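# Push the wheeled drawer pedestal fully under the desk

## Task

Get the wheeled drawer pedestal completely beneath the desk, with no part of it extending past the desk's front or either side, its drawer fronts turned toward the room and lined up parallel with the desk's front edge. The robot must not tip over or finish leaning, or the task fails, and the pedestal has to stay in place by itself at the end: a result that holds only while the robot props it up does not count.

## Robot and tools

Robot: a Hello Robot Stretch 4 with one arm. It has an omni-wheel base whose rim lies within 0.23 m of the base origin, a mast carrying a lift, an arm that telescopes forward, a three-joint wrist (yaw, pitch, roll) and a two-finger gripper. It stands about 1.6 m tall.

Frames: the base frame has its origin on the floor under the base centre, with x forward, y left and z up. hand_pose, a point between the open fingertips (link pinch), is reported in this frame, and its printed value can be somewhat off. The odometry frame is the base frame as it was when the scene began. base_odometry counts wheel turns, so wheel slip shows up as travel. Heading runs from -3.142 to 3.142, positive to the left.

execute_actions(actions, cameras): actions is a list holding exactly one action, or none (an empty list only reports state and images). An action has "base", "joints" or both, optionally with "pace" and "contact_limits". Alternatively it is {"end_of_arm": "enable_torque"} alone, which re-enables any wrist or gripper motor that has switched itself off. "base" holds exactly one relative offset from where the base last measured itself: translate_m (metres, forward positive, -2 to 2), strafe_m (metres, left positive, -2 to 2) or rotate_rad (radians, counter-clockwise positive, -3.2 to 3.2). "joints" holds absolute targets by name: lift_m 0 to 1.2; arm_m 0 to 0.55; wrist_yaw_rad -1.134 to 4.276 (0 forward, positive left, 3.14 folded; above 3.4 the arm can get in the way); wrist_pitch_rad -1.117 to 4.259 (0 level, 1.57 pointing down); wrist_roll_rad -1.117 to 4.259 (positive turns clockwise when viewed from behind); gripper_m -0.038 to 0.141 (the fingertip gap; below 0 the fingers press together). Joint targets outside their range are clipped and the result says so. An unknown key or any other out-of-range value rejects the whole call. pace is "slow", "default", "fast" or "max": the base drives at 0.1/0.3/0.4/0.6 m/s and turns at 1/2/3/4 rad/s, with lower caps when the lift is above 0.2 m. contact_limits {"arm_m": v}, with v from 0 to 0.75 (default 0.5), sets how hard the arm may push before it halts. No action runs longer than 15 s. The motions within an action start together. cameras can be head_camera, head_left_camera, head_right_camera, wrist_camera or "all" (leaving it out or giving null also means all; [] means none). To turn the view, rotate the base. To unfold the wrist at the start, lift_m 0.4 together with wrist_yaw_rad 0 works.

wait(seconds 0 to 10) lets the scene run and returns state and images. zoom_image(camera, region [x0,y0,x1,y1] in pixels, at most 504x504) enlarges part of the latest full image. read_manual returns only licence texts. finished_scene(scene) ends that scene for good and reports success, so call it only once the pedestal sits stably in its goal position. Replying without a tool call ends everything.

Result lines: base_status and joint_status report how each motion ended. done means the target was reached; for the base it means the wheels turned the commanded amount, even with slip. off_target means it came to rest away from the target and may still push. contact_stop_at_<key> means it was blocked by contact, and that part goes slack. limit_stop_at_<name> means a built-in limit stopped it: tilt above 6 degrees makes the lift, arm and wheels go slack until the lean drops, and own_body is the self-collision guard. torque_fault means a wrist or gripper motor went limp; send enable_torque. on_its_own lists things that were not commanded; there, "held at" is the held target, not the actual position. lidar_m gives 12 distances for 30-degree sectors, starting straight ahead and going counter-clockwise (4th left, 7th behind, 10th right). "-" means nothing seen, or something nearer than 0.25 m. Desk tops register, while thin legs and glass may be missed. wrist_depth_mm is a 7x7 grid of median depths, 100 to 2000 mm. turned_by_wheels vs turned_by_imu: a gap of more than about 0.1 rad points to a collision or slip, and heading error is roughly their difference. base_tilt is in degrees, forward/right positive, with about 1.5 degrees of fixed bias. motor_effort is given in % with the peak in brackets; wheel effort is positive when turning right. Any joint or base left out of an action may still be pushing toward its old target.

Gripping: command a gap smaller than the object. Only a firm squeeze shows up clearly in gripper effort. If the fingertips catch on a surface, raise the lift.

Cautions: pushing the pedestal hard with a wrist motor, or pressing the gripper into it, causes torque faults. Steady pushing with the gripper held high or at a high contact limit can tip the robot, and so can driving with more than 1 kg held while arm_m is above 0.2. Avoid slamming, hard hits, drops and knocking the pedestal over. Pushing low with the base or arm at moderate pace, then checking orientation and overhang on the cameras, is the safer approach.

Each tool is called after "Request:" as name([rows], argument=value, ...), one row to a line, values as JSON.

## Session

Request:
execute_actions(actions=[])

Scene clock: 0.00 s.
base_odometry: x=+0.000 y=+0.000 heading=+0.000 (m, m, rad; odometry frame)
turned_by_wheels: +0.000 (rad since the last result)
turned_by_imu: +0.000 (rad since the last result)
base_tilt: forward=-0.9 right=+0.1 (deg)
lidar_m: 1.53 1.53 1.08 0.98 1.01 1.29 1.86 1.91 0.95 0.97 2.54 1.68
base_status: not commanded
joint_positions: lift_m=+0.172 arm_m=+0.002 wrist_yaw_rad=+3.203 wrist_pitch_rad=+0.020 wrist_roll_rad=+0.008 gripper_m=+0.057
joint_status: not commanded
motor_effort: lift_m=+21 arm_m=-1 wrist_yaw_rad=-3 wrist_pitch_rad=-6 wrist_roll_rad=+0 gripper_m=-3 wheel_0=+0 wheel_1=+0 wheel_2=+0 (%)
hand_pose: x=-0.1201 y=+0.0696 z=+0.3449 quat_wxyz=(-0.031, -0.010, +0.004, +0.999) (m; base frame)
wrist_depth_mm: - - 132 - - - 1308 / - - 132 - - - 1336 / - 106 135 - - - 1397 / - 124 145 - - - 1430 / 185 1808 - 1808 1366 1464 1336 / 193 1160 976 991 917 854 891 / 191 778 788 - - 707 668
pictures: head_camera, head_left_camera, head_right_camera, wrist_camera
Images, in order (width x height): head_camera 420x560, head_left_camera 420x672, head_right_camera 420x672, wrist_camera 616x392.

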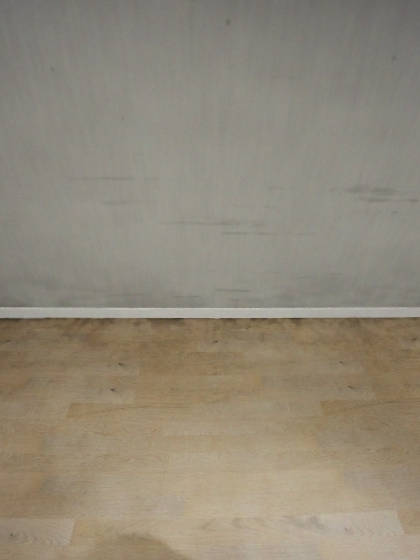

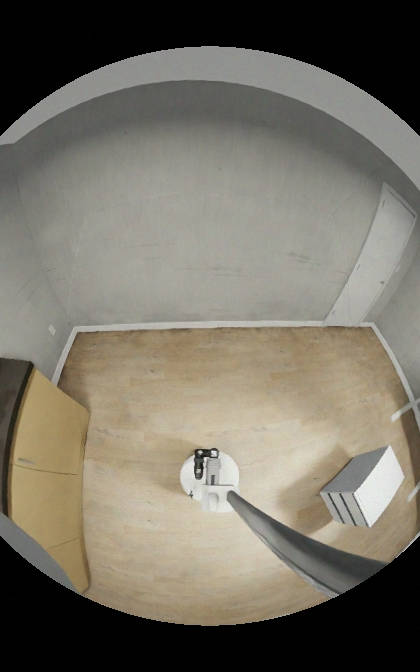

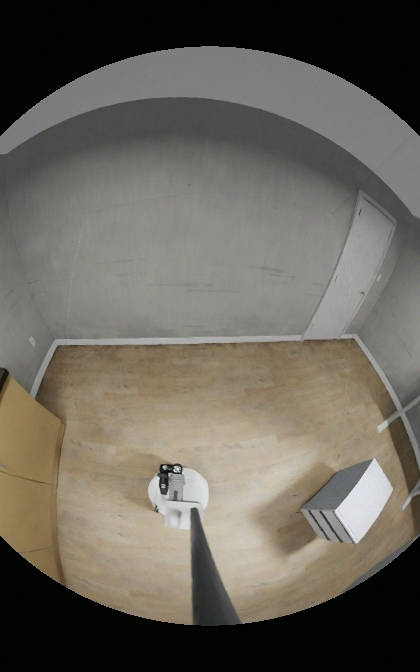

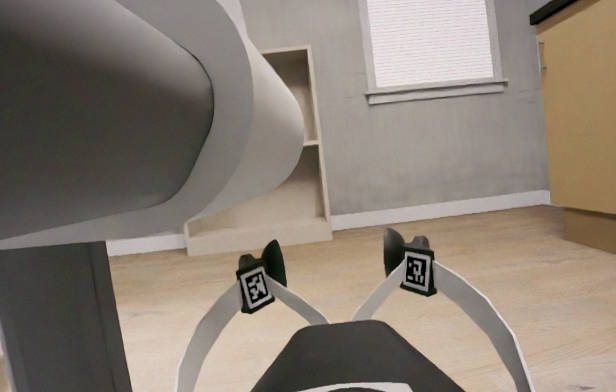

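Request:
execute_actions([
  {"base":{"rotate_rad":-1.59},"joints":{"lift_m":0.4,"wrist_yaw_rad":0.06,"wrist_roll_rad":-0.06,"gripper_m":0.14}},
], cameras=["head_camera","wrist_camera"])

Scene clock: 2.67 s.
base_odometry: x=+0.000 y=+0.000 heading=-1.590 (m, m, rad; odometry frame)
turned_by_wheels: -1.590 (rad since the last result)
turned_by_imu: -1.568 (rad since the last result)
base_tilt: forward=-0.9 right=+0.1 (deg)
lidar_m: 0.97 2.64 1.71 1.49 1.55 1.09 1.00 1.02 1.29 1.89 1.88 0.99
base_status: done
joint_positions: lift_m=+0.400 arm_m=+0.002 wrist_yaw_rad=+0.060 wrist_pitch_rad=+0.020 wrist_roll_rad=-0.059 gripper_m=+0.140
joint_status: all done
motor_effort: lift_m=+25(26) arm_m=-1(1) wrist_yaw_rad=-4(5) wrist_pitch_rad=-6(7) wrist_roll_rad=-2(2) gripper_m=+1(3) wheel_0=+2(6) wheel_1=+1(7) wheel_2=+1(5) (%)
hand_pose: x=+0.4664 y=-0.0699 z=+0.5722 quat_wxyz=(+0.999, -0.030, +0.009, +0.030) (m; base frame)
wrist_depth_mm: - - - - - - - / - - - - - - - / - - - - - - - / - - - - - - - / - - - - 809 208 878 / 1756 1756 203 1138 732 768 891 / 1281 1205 1229 - - 798 1025
pictures: head_camera, wrist_camera
Images, in order (width x height): head_camera 420x560, wrist_camera 616x392.

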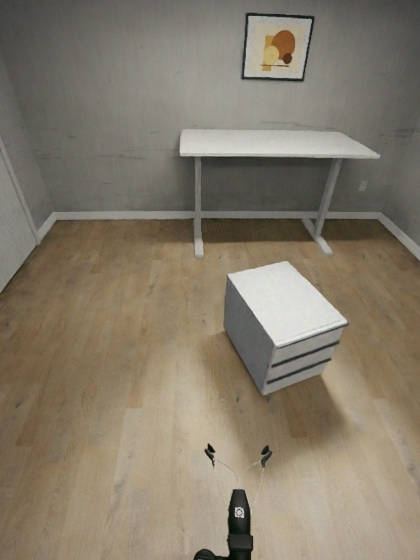

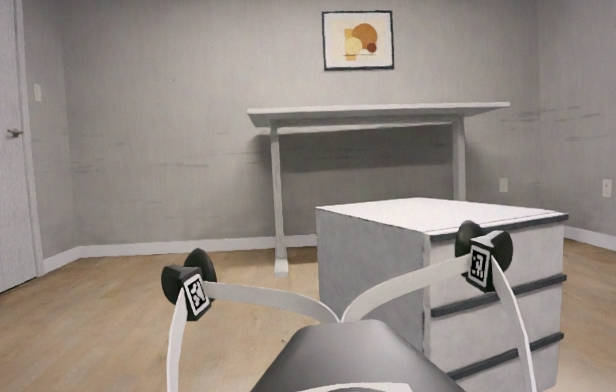

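Request:
execute_actions([
  {"base":{"strafe_m":-0.38},"joints":{"lift_m":0.12,"arm_m":0.05}},
], cameras=[])

Request:
execute_actions([
  {"base":{"translate_m":0.42}},
], cameras=["head_camera","wrist_camera"])

Scene clock: 5.67 s.
base_odometry: x=-0.380 y=+0.007 heading=-1.590 (m, m, rad; odometry frame)
turned_by_wheels: +0.000 (rad since the last result)
turned_by_imu: +0.000 (rad since the last result)
base_tilt: forward=-0.9 right=+0.2 (deg)
lidar_m: 0.94 1.38 2.09 1.89 1.90 1.04 0.94 0.97 1.25 1.48 1.50 2.23
base_status: done
joint_positions: lift_m=+0.120 arm_m=+0.049 wrist_yaw_rad=+0.060 wrist_pitch_rad=+0.020 wrist_roll_rad=-0.059 gripper_m=+0.140
joint_status: all done
motor_effort: lift_m=+17(24) arm_m=+5(4) wrist_yaw_rad=-2(4) wrist_pitch_rad=-6(7) wrist_roll_rad=-3(2) gripper_m=+0(1) wheel_0=+0(8) wheel_1=+1(6) wheel_2=+1(1) (%)
hand_pose: x=+0.5132 y=-0.0699 z=+0.2928 quat_wxyz=(+0.999, -0.030, +0.009, +0.030) (m; base frame)
wrist_depth_mm: - - - - - - - / - - - - - - - / - - 723 759 820 - - / - - 750 759 842 - - / 1808 1708 732 768 854 208 1336 / 991 960 203 750 820 820 842 / 691 683 676 - - 627 634
pictures: none
No camera images: the call's "cameras" was empty. Leave "cameras" out to get every camera's image.

Scene clock: 8.57 s.
base_odometry: x=-0.388 y=-0.413 heading=-1.590 (m, m, rad; odometry frame)
turned_by_wheels: +0.000 (rad since the last result)
turned_by_imu: +0.002 (rad since the last result)
base_tilt: forward=-1.0 right=+0.1 (deg)
lidar_m: 0.53 0.54 2.18 1.95 1.98 1.50 1.37 1.39 1.95 1.43 1.42 0.75
base_status: done
joint_positions: lift_m=+0.120 arm_m=+0.049 wrist_yaw_rad=+0.060 wrist_pitch_rad=+0.020 wrist_roll_rad=-0.059 gripper_m=+0.140
joint_status: not commanded
motor_effort: lift_m=+17(17) arm_m=+5(5) wrist_yaw_rad=-2(0) wrist_pitch_rad=-6(6) wrist_roll_rad=+0(1) gripper_m=+0(0) wheel_0=+0(6) wheel_1=-1(4) wheel_2=+1(7) (%)
hand_pose: x=+0.5132 y=-0.0699 z=+0.2928 quat_wxyz=(+0.999, -0.030, +0.009, +0.030) (m; base frame)
wrist_depth_mm: 272 285 317 343 387 - - / 276 291 319 349 387 - - / 281 297 324 351 392 - - / - 294 322 353 392 - - / 1336 300 329 359 394 208 1281 / 878 303 204 349 389 436 831 / 661 296 330 - - 591 634
pictures: head_camera, wrist_camera
Images, in order (width x height): head_camera 420x560, wrist_camera 616x392.

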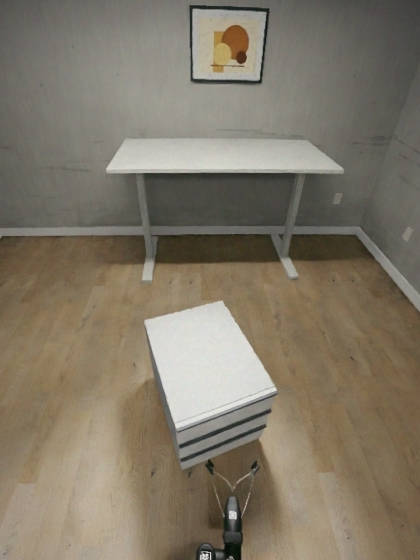

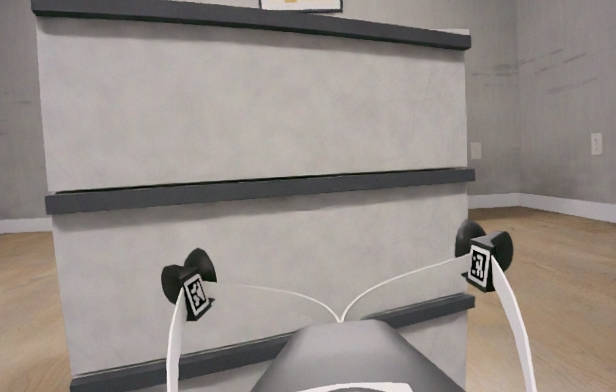

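Request:
execute_actions([
  {"base":{"strafe_m":0.07},"joints":{"arm_m":0.09},"pace":"slow"},
], cameras=[])

Request:
execute_actions([
  {"base":{"strafe_m":0.08},"joints":{"arm_m":0.21},"pace":"slow"},
], cameras=["head_camera","wrist_camera"])

Scene clock: 11.90 s.
base_odometry: x=-0.318 y=-0.414 heading=-1.590 (m, m, rad; odometry frame)
turned_by_wheels: +0.000 (rad since the last result)
turned_by_imu: +0.001 (rad since the last result)
base_tilt: forward=-1.0 right=+0.1 (deg)
lidar_m: 0.51 0.80 2.10 1.92 1.90 1.51 1.39 1.42 2.01 1.51 1.52 0.67
base_status: done
joint_positions: lift_m=+0.120 arm_m=+0.089 wrist_yaw_rad=+0.060 wrist_pitch_rad=+0.020 wrist_roll_rad=-0.059 gripper_m=+0.140
joint_status: all done
motor_effort: lift_m=+17(17) arm_m=+5(4) wrist_yaw_rad=+0(4) wrist_pitch_rad=-5(6) wrist_roll_rad=-3(2) gripper_m=-1(0) wheel_0=-2(6) wheel_1=+0(4) wheel_2=+0(1) (%)
hand_pose: x=+0.5532 y=-0.0699 z=+0.2928 quat_wxyz=(+0.999, -0.030, +0.009, +0.030) (m; base frame)
wrist_depth_mm: - 229 249 273 301 334 - / - 230 252 276 306 343 - / - 234 254 278 307 347 - / - 231 252 277 310 345 - / 1708 240 259 286 312 206 1182 / 976 243 202 276 315 347 768 / 707 244 264 - - 359 603
pictures: none
No camera images: the call's "cameras" was empty. Leave "cameras" out to get every camera's image.

Scene clock: 14.40 s.
base_odometry: x=-0.238 y=-0.416 heading=-1.590 (m, m, rad; odometry frame)
turned_by_wheels: -0.001 (rad since the last result)
turned_by_imu: +0.000 (rad since the last result)
base_tilt: forward=-1.0 right=+0.1 (deg)
lidar_m: 0.64 1.89 2.02 1.81 1.84 1.51 1.39 1.43 2.10 1.58 1.59 0.74
base_status: done
joint_positions: lift_m=+0.120 arm_m=+0.208 wrist_yaw_rad=+0.060 wrist_pitch_rad=+0.018 wrist_roll_rad=-0.059 gripper_m=+0.140
joint_status: all done
motor_effort: lift_m=+17(17) arm_m=+10(14) wrist_yaw_rad=+1(27) wrist_pitch_rad=-1(6) wrist_roll_rad=-1(0) gripper_m=-2(1) wheel_0=-2(8) wheel_1=+3(8) wheel_2=-7(16) (%)
hand_pose: x=+0.6723 y=-0.0701 z=+0.2933 quat_wxyz=(+0.999, -0.030, +0.008, +0.030) (m; base frame)
wrist_depth_mm: - 227 236 245 255 267 277 / - 229 238 249 257 271 281 / - 231 240 251 263 274 283 / - 230 240 252 262 277 287 / 1618 236 245 257 267 207 294 / 976 236 248 256 271 282 298 / 707 240 253 - - 283 294
pictures: head_camera, wrist_camera
Images, in order (width x height): head_camera 420x560, wrist_camera 616x392.

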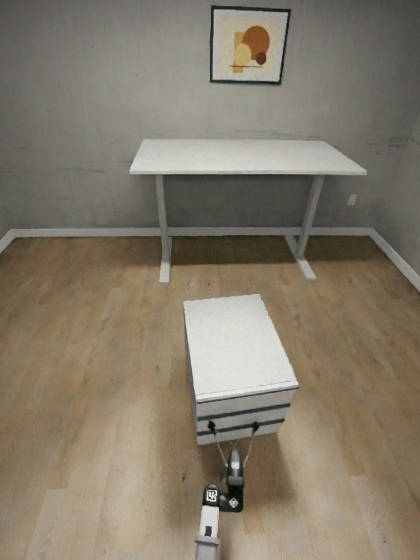

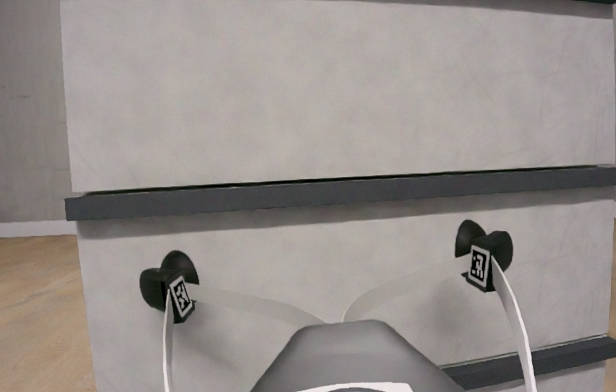

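Works well. Now push straight.

Request:
execute_actions([
  {"base":{"translate_m":0.35},"pace":"slow"},
], cameras=["head_camera","wrist_camera"])

Scene clock: 19.37 s.
base_odometry: x=-0.245 y=-0.765 heading=-1.591 (m, m, rad; odometry frame)
turned_by_wheels: -0.001 (rad since the last result)
turned_by_imu: +0.001 (rad since the last result)
base_tilt: forward=-0.9 right=+0.1 (deg)
lidar_m: 0.61 1.54 2.07 1.86 1.89 1.93 1.75 1.77 1.72 1.52 1.81 0.67
base_status: done
joint_positions: lift_m=+0.120 arm_m=+0.208 wrist_yaw_rad=+0.044 wrist_pitch_rad=+0.018 wrist_roll_rad=-0.059 gripper_m=+0.140
joint_status: not commanded
on_its_own: wrist_yaw_rad is at rest, and its effort (+45) is outside its rest range (-13 to +13)
motor_effort: lift_m=+17(17) arm_m=+10(10) wrist_yaw_rad=+45(55) wrist_pitch_rad=-1(2) wrist_roll_rad=-2(2) gripper_m=-3(9) wheel_0=+0(15) wheel_1=+0(10) wheel_2=-12(12) (%)
hand_pose: x=+0.6712 y=-0.0747 z=+0.2933 quat_wxyz=(+0.999, -0.030, +0.008, +0.022) (m; base frame)
wrist_depth_mm: 1808 234 229 225 221 218 216 / 1921 237 234 228 224 221 218 / 1921 240 236 231 229 223 221 / 1983 242 238 231 229 226 224 / 1808 247 242 237 234 211 227 / 991 251 243 239 236 234 230 / 699 253 249 - - 235 232
pictures: head_camera, wrist_camera
Images, in order (width x height): head_camera 420x560, wrist_camera 616x392.

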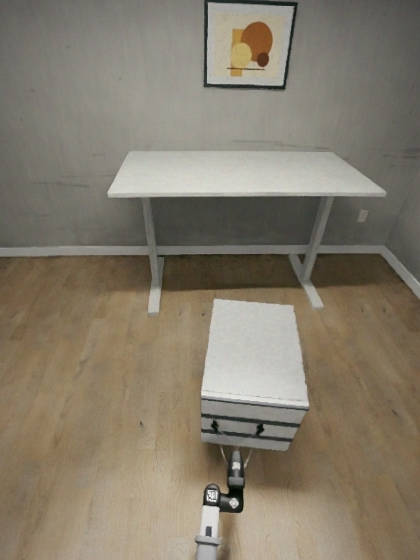

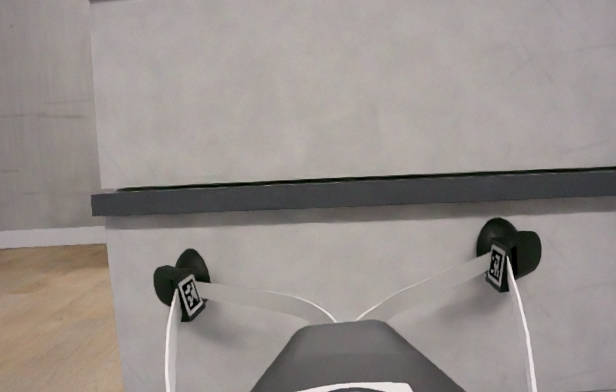

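Recentre.

Request:
execute_actions([
  {"base":{"strafe_m":-0.1},"joints":{"arm_m":0.17}},
], cameras=[])

Request:
execute_actions([
  {"base":{"translate_m":0.4},"pace":"slow"},
], cameras=["head_camera","wrist_camera"])

Scene clock: 21.07 s.
base_odometry: x=-0.345 y=-0.763 heading=-1.591 (m, m, rad; odometry frame)
turned_by_wheels: +0.000 (rad since the last result)
turned_by_imu: +0.000 (rad since the last result)
base_tilt: forward=-0.8 right=+0.1 (deg)
lidar_m: 0.63 1.54 2.18 1.97 1.98 1.88 1.73 1.77 1.61 1.43 1.75 0.68
base_status: done
joint_positions: lift_m=+0.120 arm_m=+0.171 wrist_yaw_rad=+0.060 wrist_pitch_rad=+0.020 wrist_roll_rad=-0.059 gripper_m=+0.140
joint_status: all done
motor_effort: lift_m=+17(17) arm_m=-5(7) wrist_yaw_rad=-2(45) wrist_pitch_rad=-6(6) wrist_roll_rad=+0(3) gripper_m=+0(3) wheel_0=-2(6) wheel_1=+0(8) wheel_2=+0(11) (%)
hand_pose: x=+0.6349 y=-0.0700 z=+0.2928 quat_wxyz=(+0.999, -0.030, +0.009, +0.030) (m; base frame)
wrist_depth_mm: 279 274 268 262 256 250 247 / 283 277 270 265 258 254 251 / 287 281 274 267 263 257 252 / 291 285 278 271 266 259 256 / 297 291 281 277 268 208 260 / 303 296 203 277 271 266 265 / 309 296 289 - - 271 266
pictures: none
No camera images: the call's "cameras" was empty. Leave "cameras" out to get every camera's image.

Scene clock: 26.37 s.
base_odometry: x=-0.353 y=-1.163 heading=-1.592 (m, m, rad; odometry frame)
turned_by_wheels: +0.000 (rad since the last result)
turned_by_imu: -0.002 (rad since the last result)
base_tilt: forward=-0.9 right=+0.1 (deg)
lidar_m: 0.60 0.62 2.24 2.04 2.05 2.34 2.12 2.18 1.53 1.46 1.68 0.64
base_status: done
joint_positions: lift_m=+0.120 arm_m=+0.169 wrist_yaw_rad=+0.053 wrist_pitch_rad=+0.019 wrist_roll_rad=-0.060 gripper_m=+0.140
joint_status: not commanded
on_its_own: wrist_yaw_rad is at rest, and its effort (+17) is outside its rest range (-13 to +13)
motor_effort: lift_m=+17(17) arm_m=+4(5) wrist_yaw_rad=+17(38) wrist_pitch_rad=-4(6) wrist_roll_rad=-1(3) gripper_m=-1(0) wheel_0=+2(9) wheel_1=+3(6) wheel_2=-9(18) (%)
hand_pose: x=+0.6328 y=-0.0720 z=+0.2930 quat_wxyz=(+0.999, -0.030, +0.009, +0.027) (m; base frame)
wrist_depth_mm: 236 233 231 229 227 224 224 / 238 236 234 233 229 227 225 / 242 238 237 234 234 231 229 / 245 241 239 236 235 234 226 / 249 246 243 241 238 210 236 / 252 249 245 242 241 240 238 / 256 253 251 - - 243 240
pictures: head_camera, wrist_camera
Images, in order (width x height): head_camera 420x560, wrist_camera 616x392.

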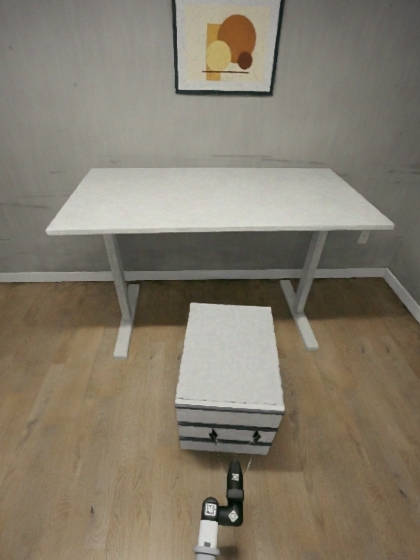

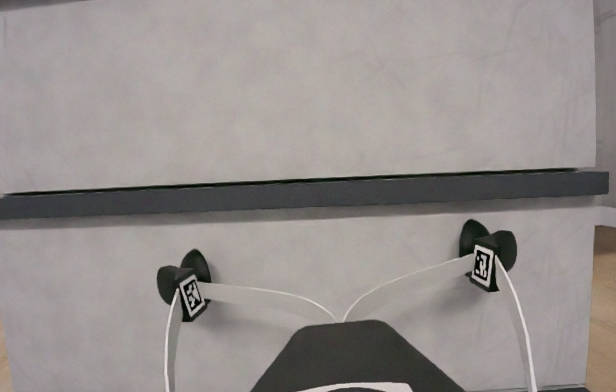

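Request:
execute_actions([
  {"base":{"translate_m":0.4},"joints":{"wrist_yaw_rad":0.09},"pace":"slow"},
], cameras=["head_camera","wrist_camera"])

Scene clock: 32.07 s.
base_odometry: x=-0.362 y=-1.562 heading=-1.592 (m, m, rad; odometry frame)
turned_by_wheels: -0.001 (rad since the last result)
turned_by_imu: -0.002 (rad since the last result)
base_tilt: forward=-0.9 right=+0.1 (deg)
lidar_m: 0.59 0.61 0.95 2.08 2.13 2.61 2.53 2.59 1.61 1.60 1.59 0.66
base_status: done
joint_positions: lift_m=+0.120 arm_m=+0.169 wrist_yaw_rad=+0.082 wrist_pitch_rad=+0.019 wrist_roll_rad=-0.060 gripper_m=+0.140
joint_status: all done
on_its_own: wrist_yaw_rad is at rest, and its effort (+22) is outside its rest range (-13 to +13)
motor_effort: lift_m=+17(17) arm_m=+4(4) wrist_yaw_rad=+22(41) wrist_pitch_rad=-5(6) wrist_roll_rad=+0(0) gripper_m=+1(1) wheel_0=+1(4) wheel_1=+2(5) wheel_2=-12(21) (%)
hand_pose: x=+0.6348 y=-0.0635 z=+0.2930 quat_wxyz=(+0.999, -0.030, +0.008, +0.041) (m; base frame)
wrist_depth_mm: 236 234 231 229 227 224 223 / 239 237 235 232 229 227 225 / 243 240 238 235 232 229 228 / 246 243 239 235 235 233 224 / 249 248 243 241 238 213 234 / 253 250 245 244 241 239 236 / 258 253 251 - - 240 240
pictures: head_camera, wrist_camera
Images, in order (width x height): head_camera 420x560, wrist_camera 616x392.

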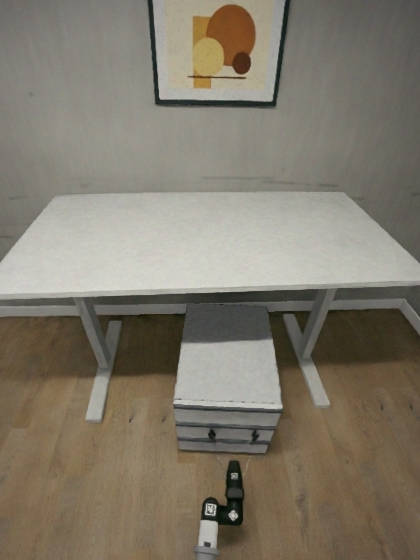

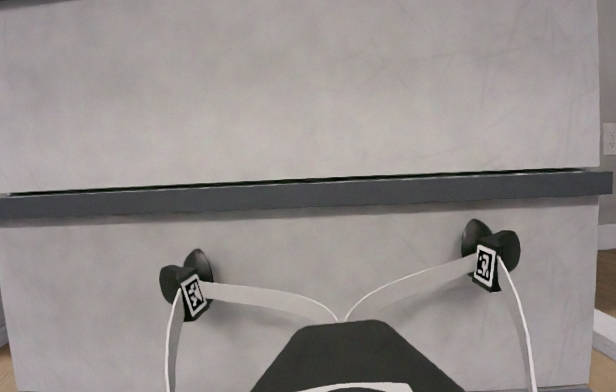

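Request:
execute_actions([
  {"base":{"strafe_m":-0.06},"joints":{"wrist_yaw_rad":0.16,"arm_m":0.24},"pace":"slow"},
], cameras=["head_camera","wrist_camera"])

Scene clock: 34.57 s.
base_odometry: x=-0.422 y=-1.561 heading=-1.593 (m, m, rad; odometry frame)
turned_by_wheels: +0.000 (rad since the last result)
turned_by_imu: +0.000 (rad since the last result)
base_tilt: forward=-1.0 right=+0.2 (deg)
lidar_m: 0.66 0.66 0.98 2.14 2.18 2.69 2.53 2.57 1.58 1.53 1.54 0.76
base_status: done
joint_positions: lift_m=+0.120 arm_m=+0.238 wrist_yaw_rad=+0.154 wrist_pitch_rad=+0.019 wrist_roll_rad=-0.060 gripper_m=+0.140
joint_status: all done
on_its_own: wrist_yaw_rad is at rest, and its effort (+17) is outside its rest range (-13 to +13)
motor_effort: lift_m=+17(17) arm_m=+10(13) wrist_yaw_rad=+17(59) wrist_pitch_rad=-2(5) wrist_roll_rad=-1(0) gripper_m=+1(3) wheel_0=+4(8) wheel_1=+0(4) wheel_2=-7(17) (%)
hand_pose: x=+0.7075 y=-0.0422 z=+0.2932 quat_wxyz=(+0.997, -0.031, +0.007, +0.077) (m; base frame)
wrist_depth_mm: 236 235 233 229 228 225 223 / 240 237 236 234 230 229 227 / 242 241 238 236 233 231 229 / 245 243 241 236 235 236 228 / 251 247 244 243 239 208 236 / 253 252 203 244 241 240 240 / 257 255 252 - - 243 241
pictures: head_camera, wrist_camera
Images, in order (width x height): head_camera 420x560, wrist_camera 616x392.

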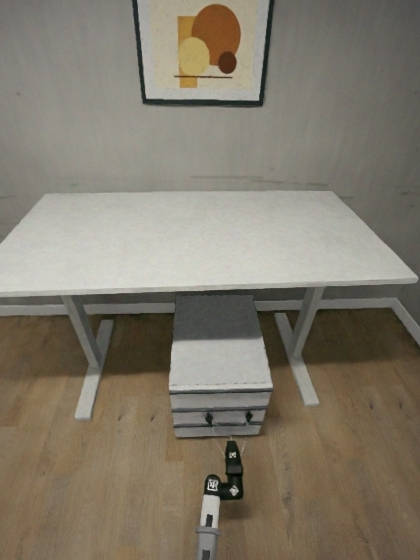

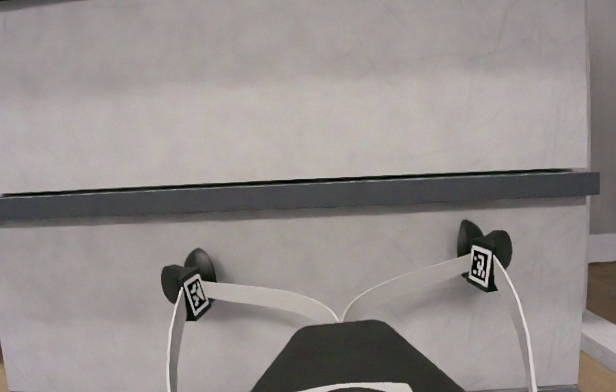

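Request:
execute_actions([
  {"base":{"translate_m":0.2},"pace":"slow"},
], cameras=["head_camera","wrist_camera"])

Scene clock: 38.00 s.
base_odometry: x=-0.426 y=-1.760 heading=-1.592 (m, m, rad; odometry frame)
turned_by_wheels: +0.000 (rad since the last result)
turned_by_imu: +0.000 (rad since the last result)
base_tilt: forward=-0.9 right=+0.1 (deg)
lidar_m: 0.57 0.58 0.72 2.18 2.20 2.71 2.72 2.15 1.68 1.49 1.50 0.66
base_status: done
joint_positions: lift_m=+0.120 arm_m=+0.238 wrist_yaw_rad=+0.157 wrist_pitch_rad=+0.018 wrist_roll_rad=-0.060 gripper_m=+0.140
joint_status: not commanded
motor_effort: lift_m=+17(17) arm_m=+10(10) wrist_yaw_rad=+7(23) wrist_pitch_rad=-1(3) wrist_roll_rad=-2(1) gripper_m=-1(1) wheel_0=+5(5) wheel_1=+4(5) wheel_2=-8(20) (%)
hand_pose: x=+0.7078 y=-0.0412 z=+0.2933 quat_wxyz=(+0.996, -0.031, +0.007, +0.079) (m; base frame)
wrist_depth_mm: 231 232 229 229 228 228 226 / 235 233 233 232 230 229 229 / 238 237 235 235 233 233 233 / 240 238 238 236 236 236 236 / 245 243 242 241 239 213 237 / 248 247 245 243 242 241 241 / 251 250 250 - - 244 244
pictures: head_camera, wrist_camera
Images, in order (width x height): head_camera 420x560, wrist_camera 616x392.

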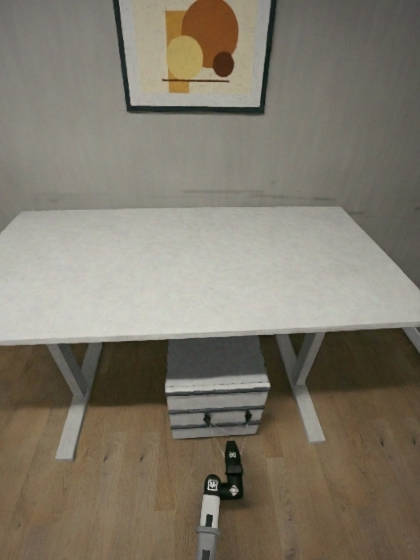

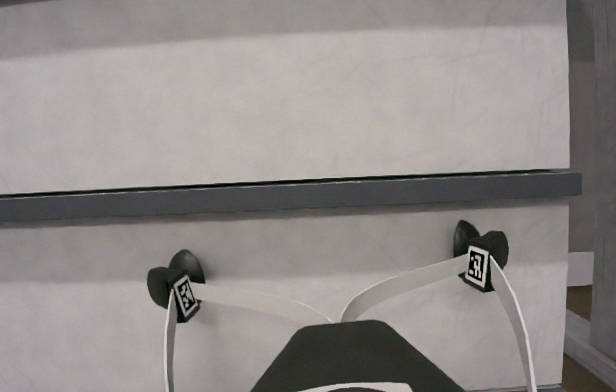

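Parallel and about 9 cm inside.

Request:
execute_actions([
  {"joints":{"arm_m":0.15}},
], cameras=["head_camera"])

Request:
finished_scene(scene=2)

Scene clock: 39.47 s.
base_odometry: x=-0.426 y=-1.761 heading=-1.592 (m, m, rad; odometry frame)
turned_by_wheels: +0.000 (rad since the last result)
turned_by_imu: +0.000 (rad since the last result)
base_tilt: forward=-1.0 right=+0.1 (deg)
lidar_m: 0.57 0.58 0.71 2.17 2.23 2.72 2.73 2.14 1.65 1.49 1.52 0.67
base_status: not commanded
joint_positions: lift_m=+0.120 arm_m=+0.151 wrist_yaw_rad=+0.160 wrist_pitch_rad=+0.020 wrist_roll_rad=-0.060 gripper_m=+0.140
joint_status: all done
motor_effort: lift_m=+17(17) arm_m=-5(8) wrist_yaw_rad=+0(6) wrist_pitch_rad=-6(6) wrist_roll_rad=+1(0) gripper_m=-1(1) wheel_0=+1(5) wheel_1=+1(4) wheel_2=-1(8) (%)
hand_pose: x=+0.6205 y=-0.0404 z=+0.2928 quat_wxyz=(+0.996, -0.031, +0.008, +0.080) (m; base frame)
wrist_depth_mm: 317 317 314 310 310 307 1008 / 322 319 317 317 314 312 991 / 1078 324 322 320 317 317 1025 / 1098 329 324 324 324 322 1042 / 1118 332 329 329 325 206 1042 / 891 336 203 330 330 327 715 / 676 327 336 - - 324 609
pictures: head_camera
Images, in order (width x height): head_camera 420x560.

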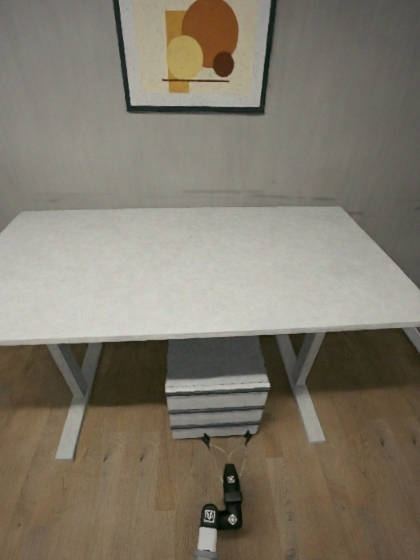

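The scene is finished: the task was done.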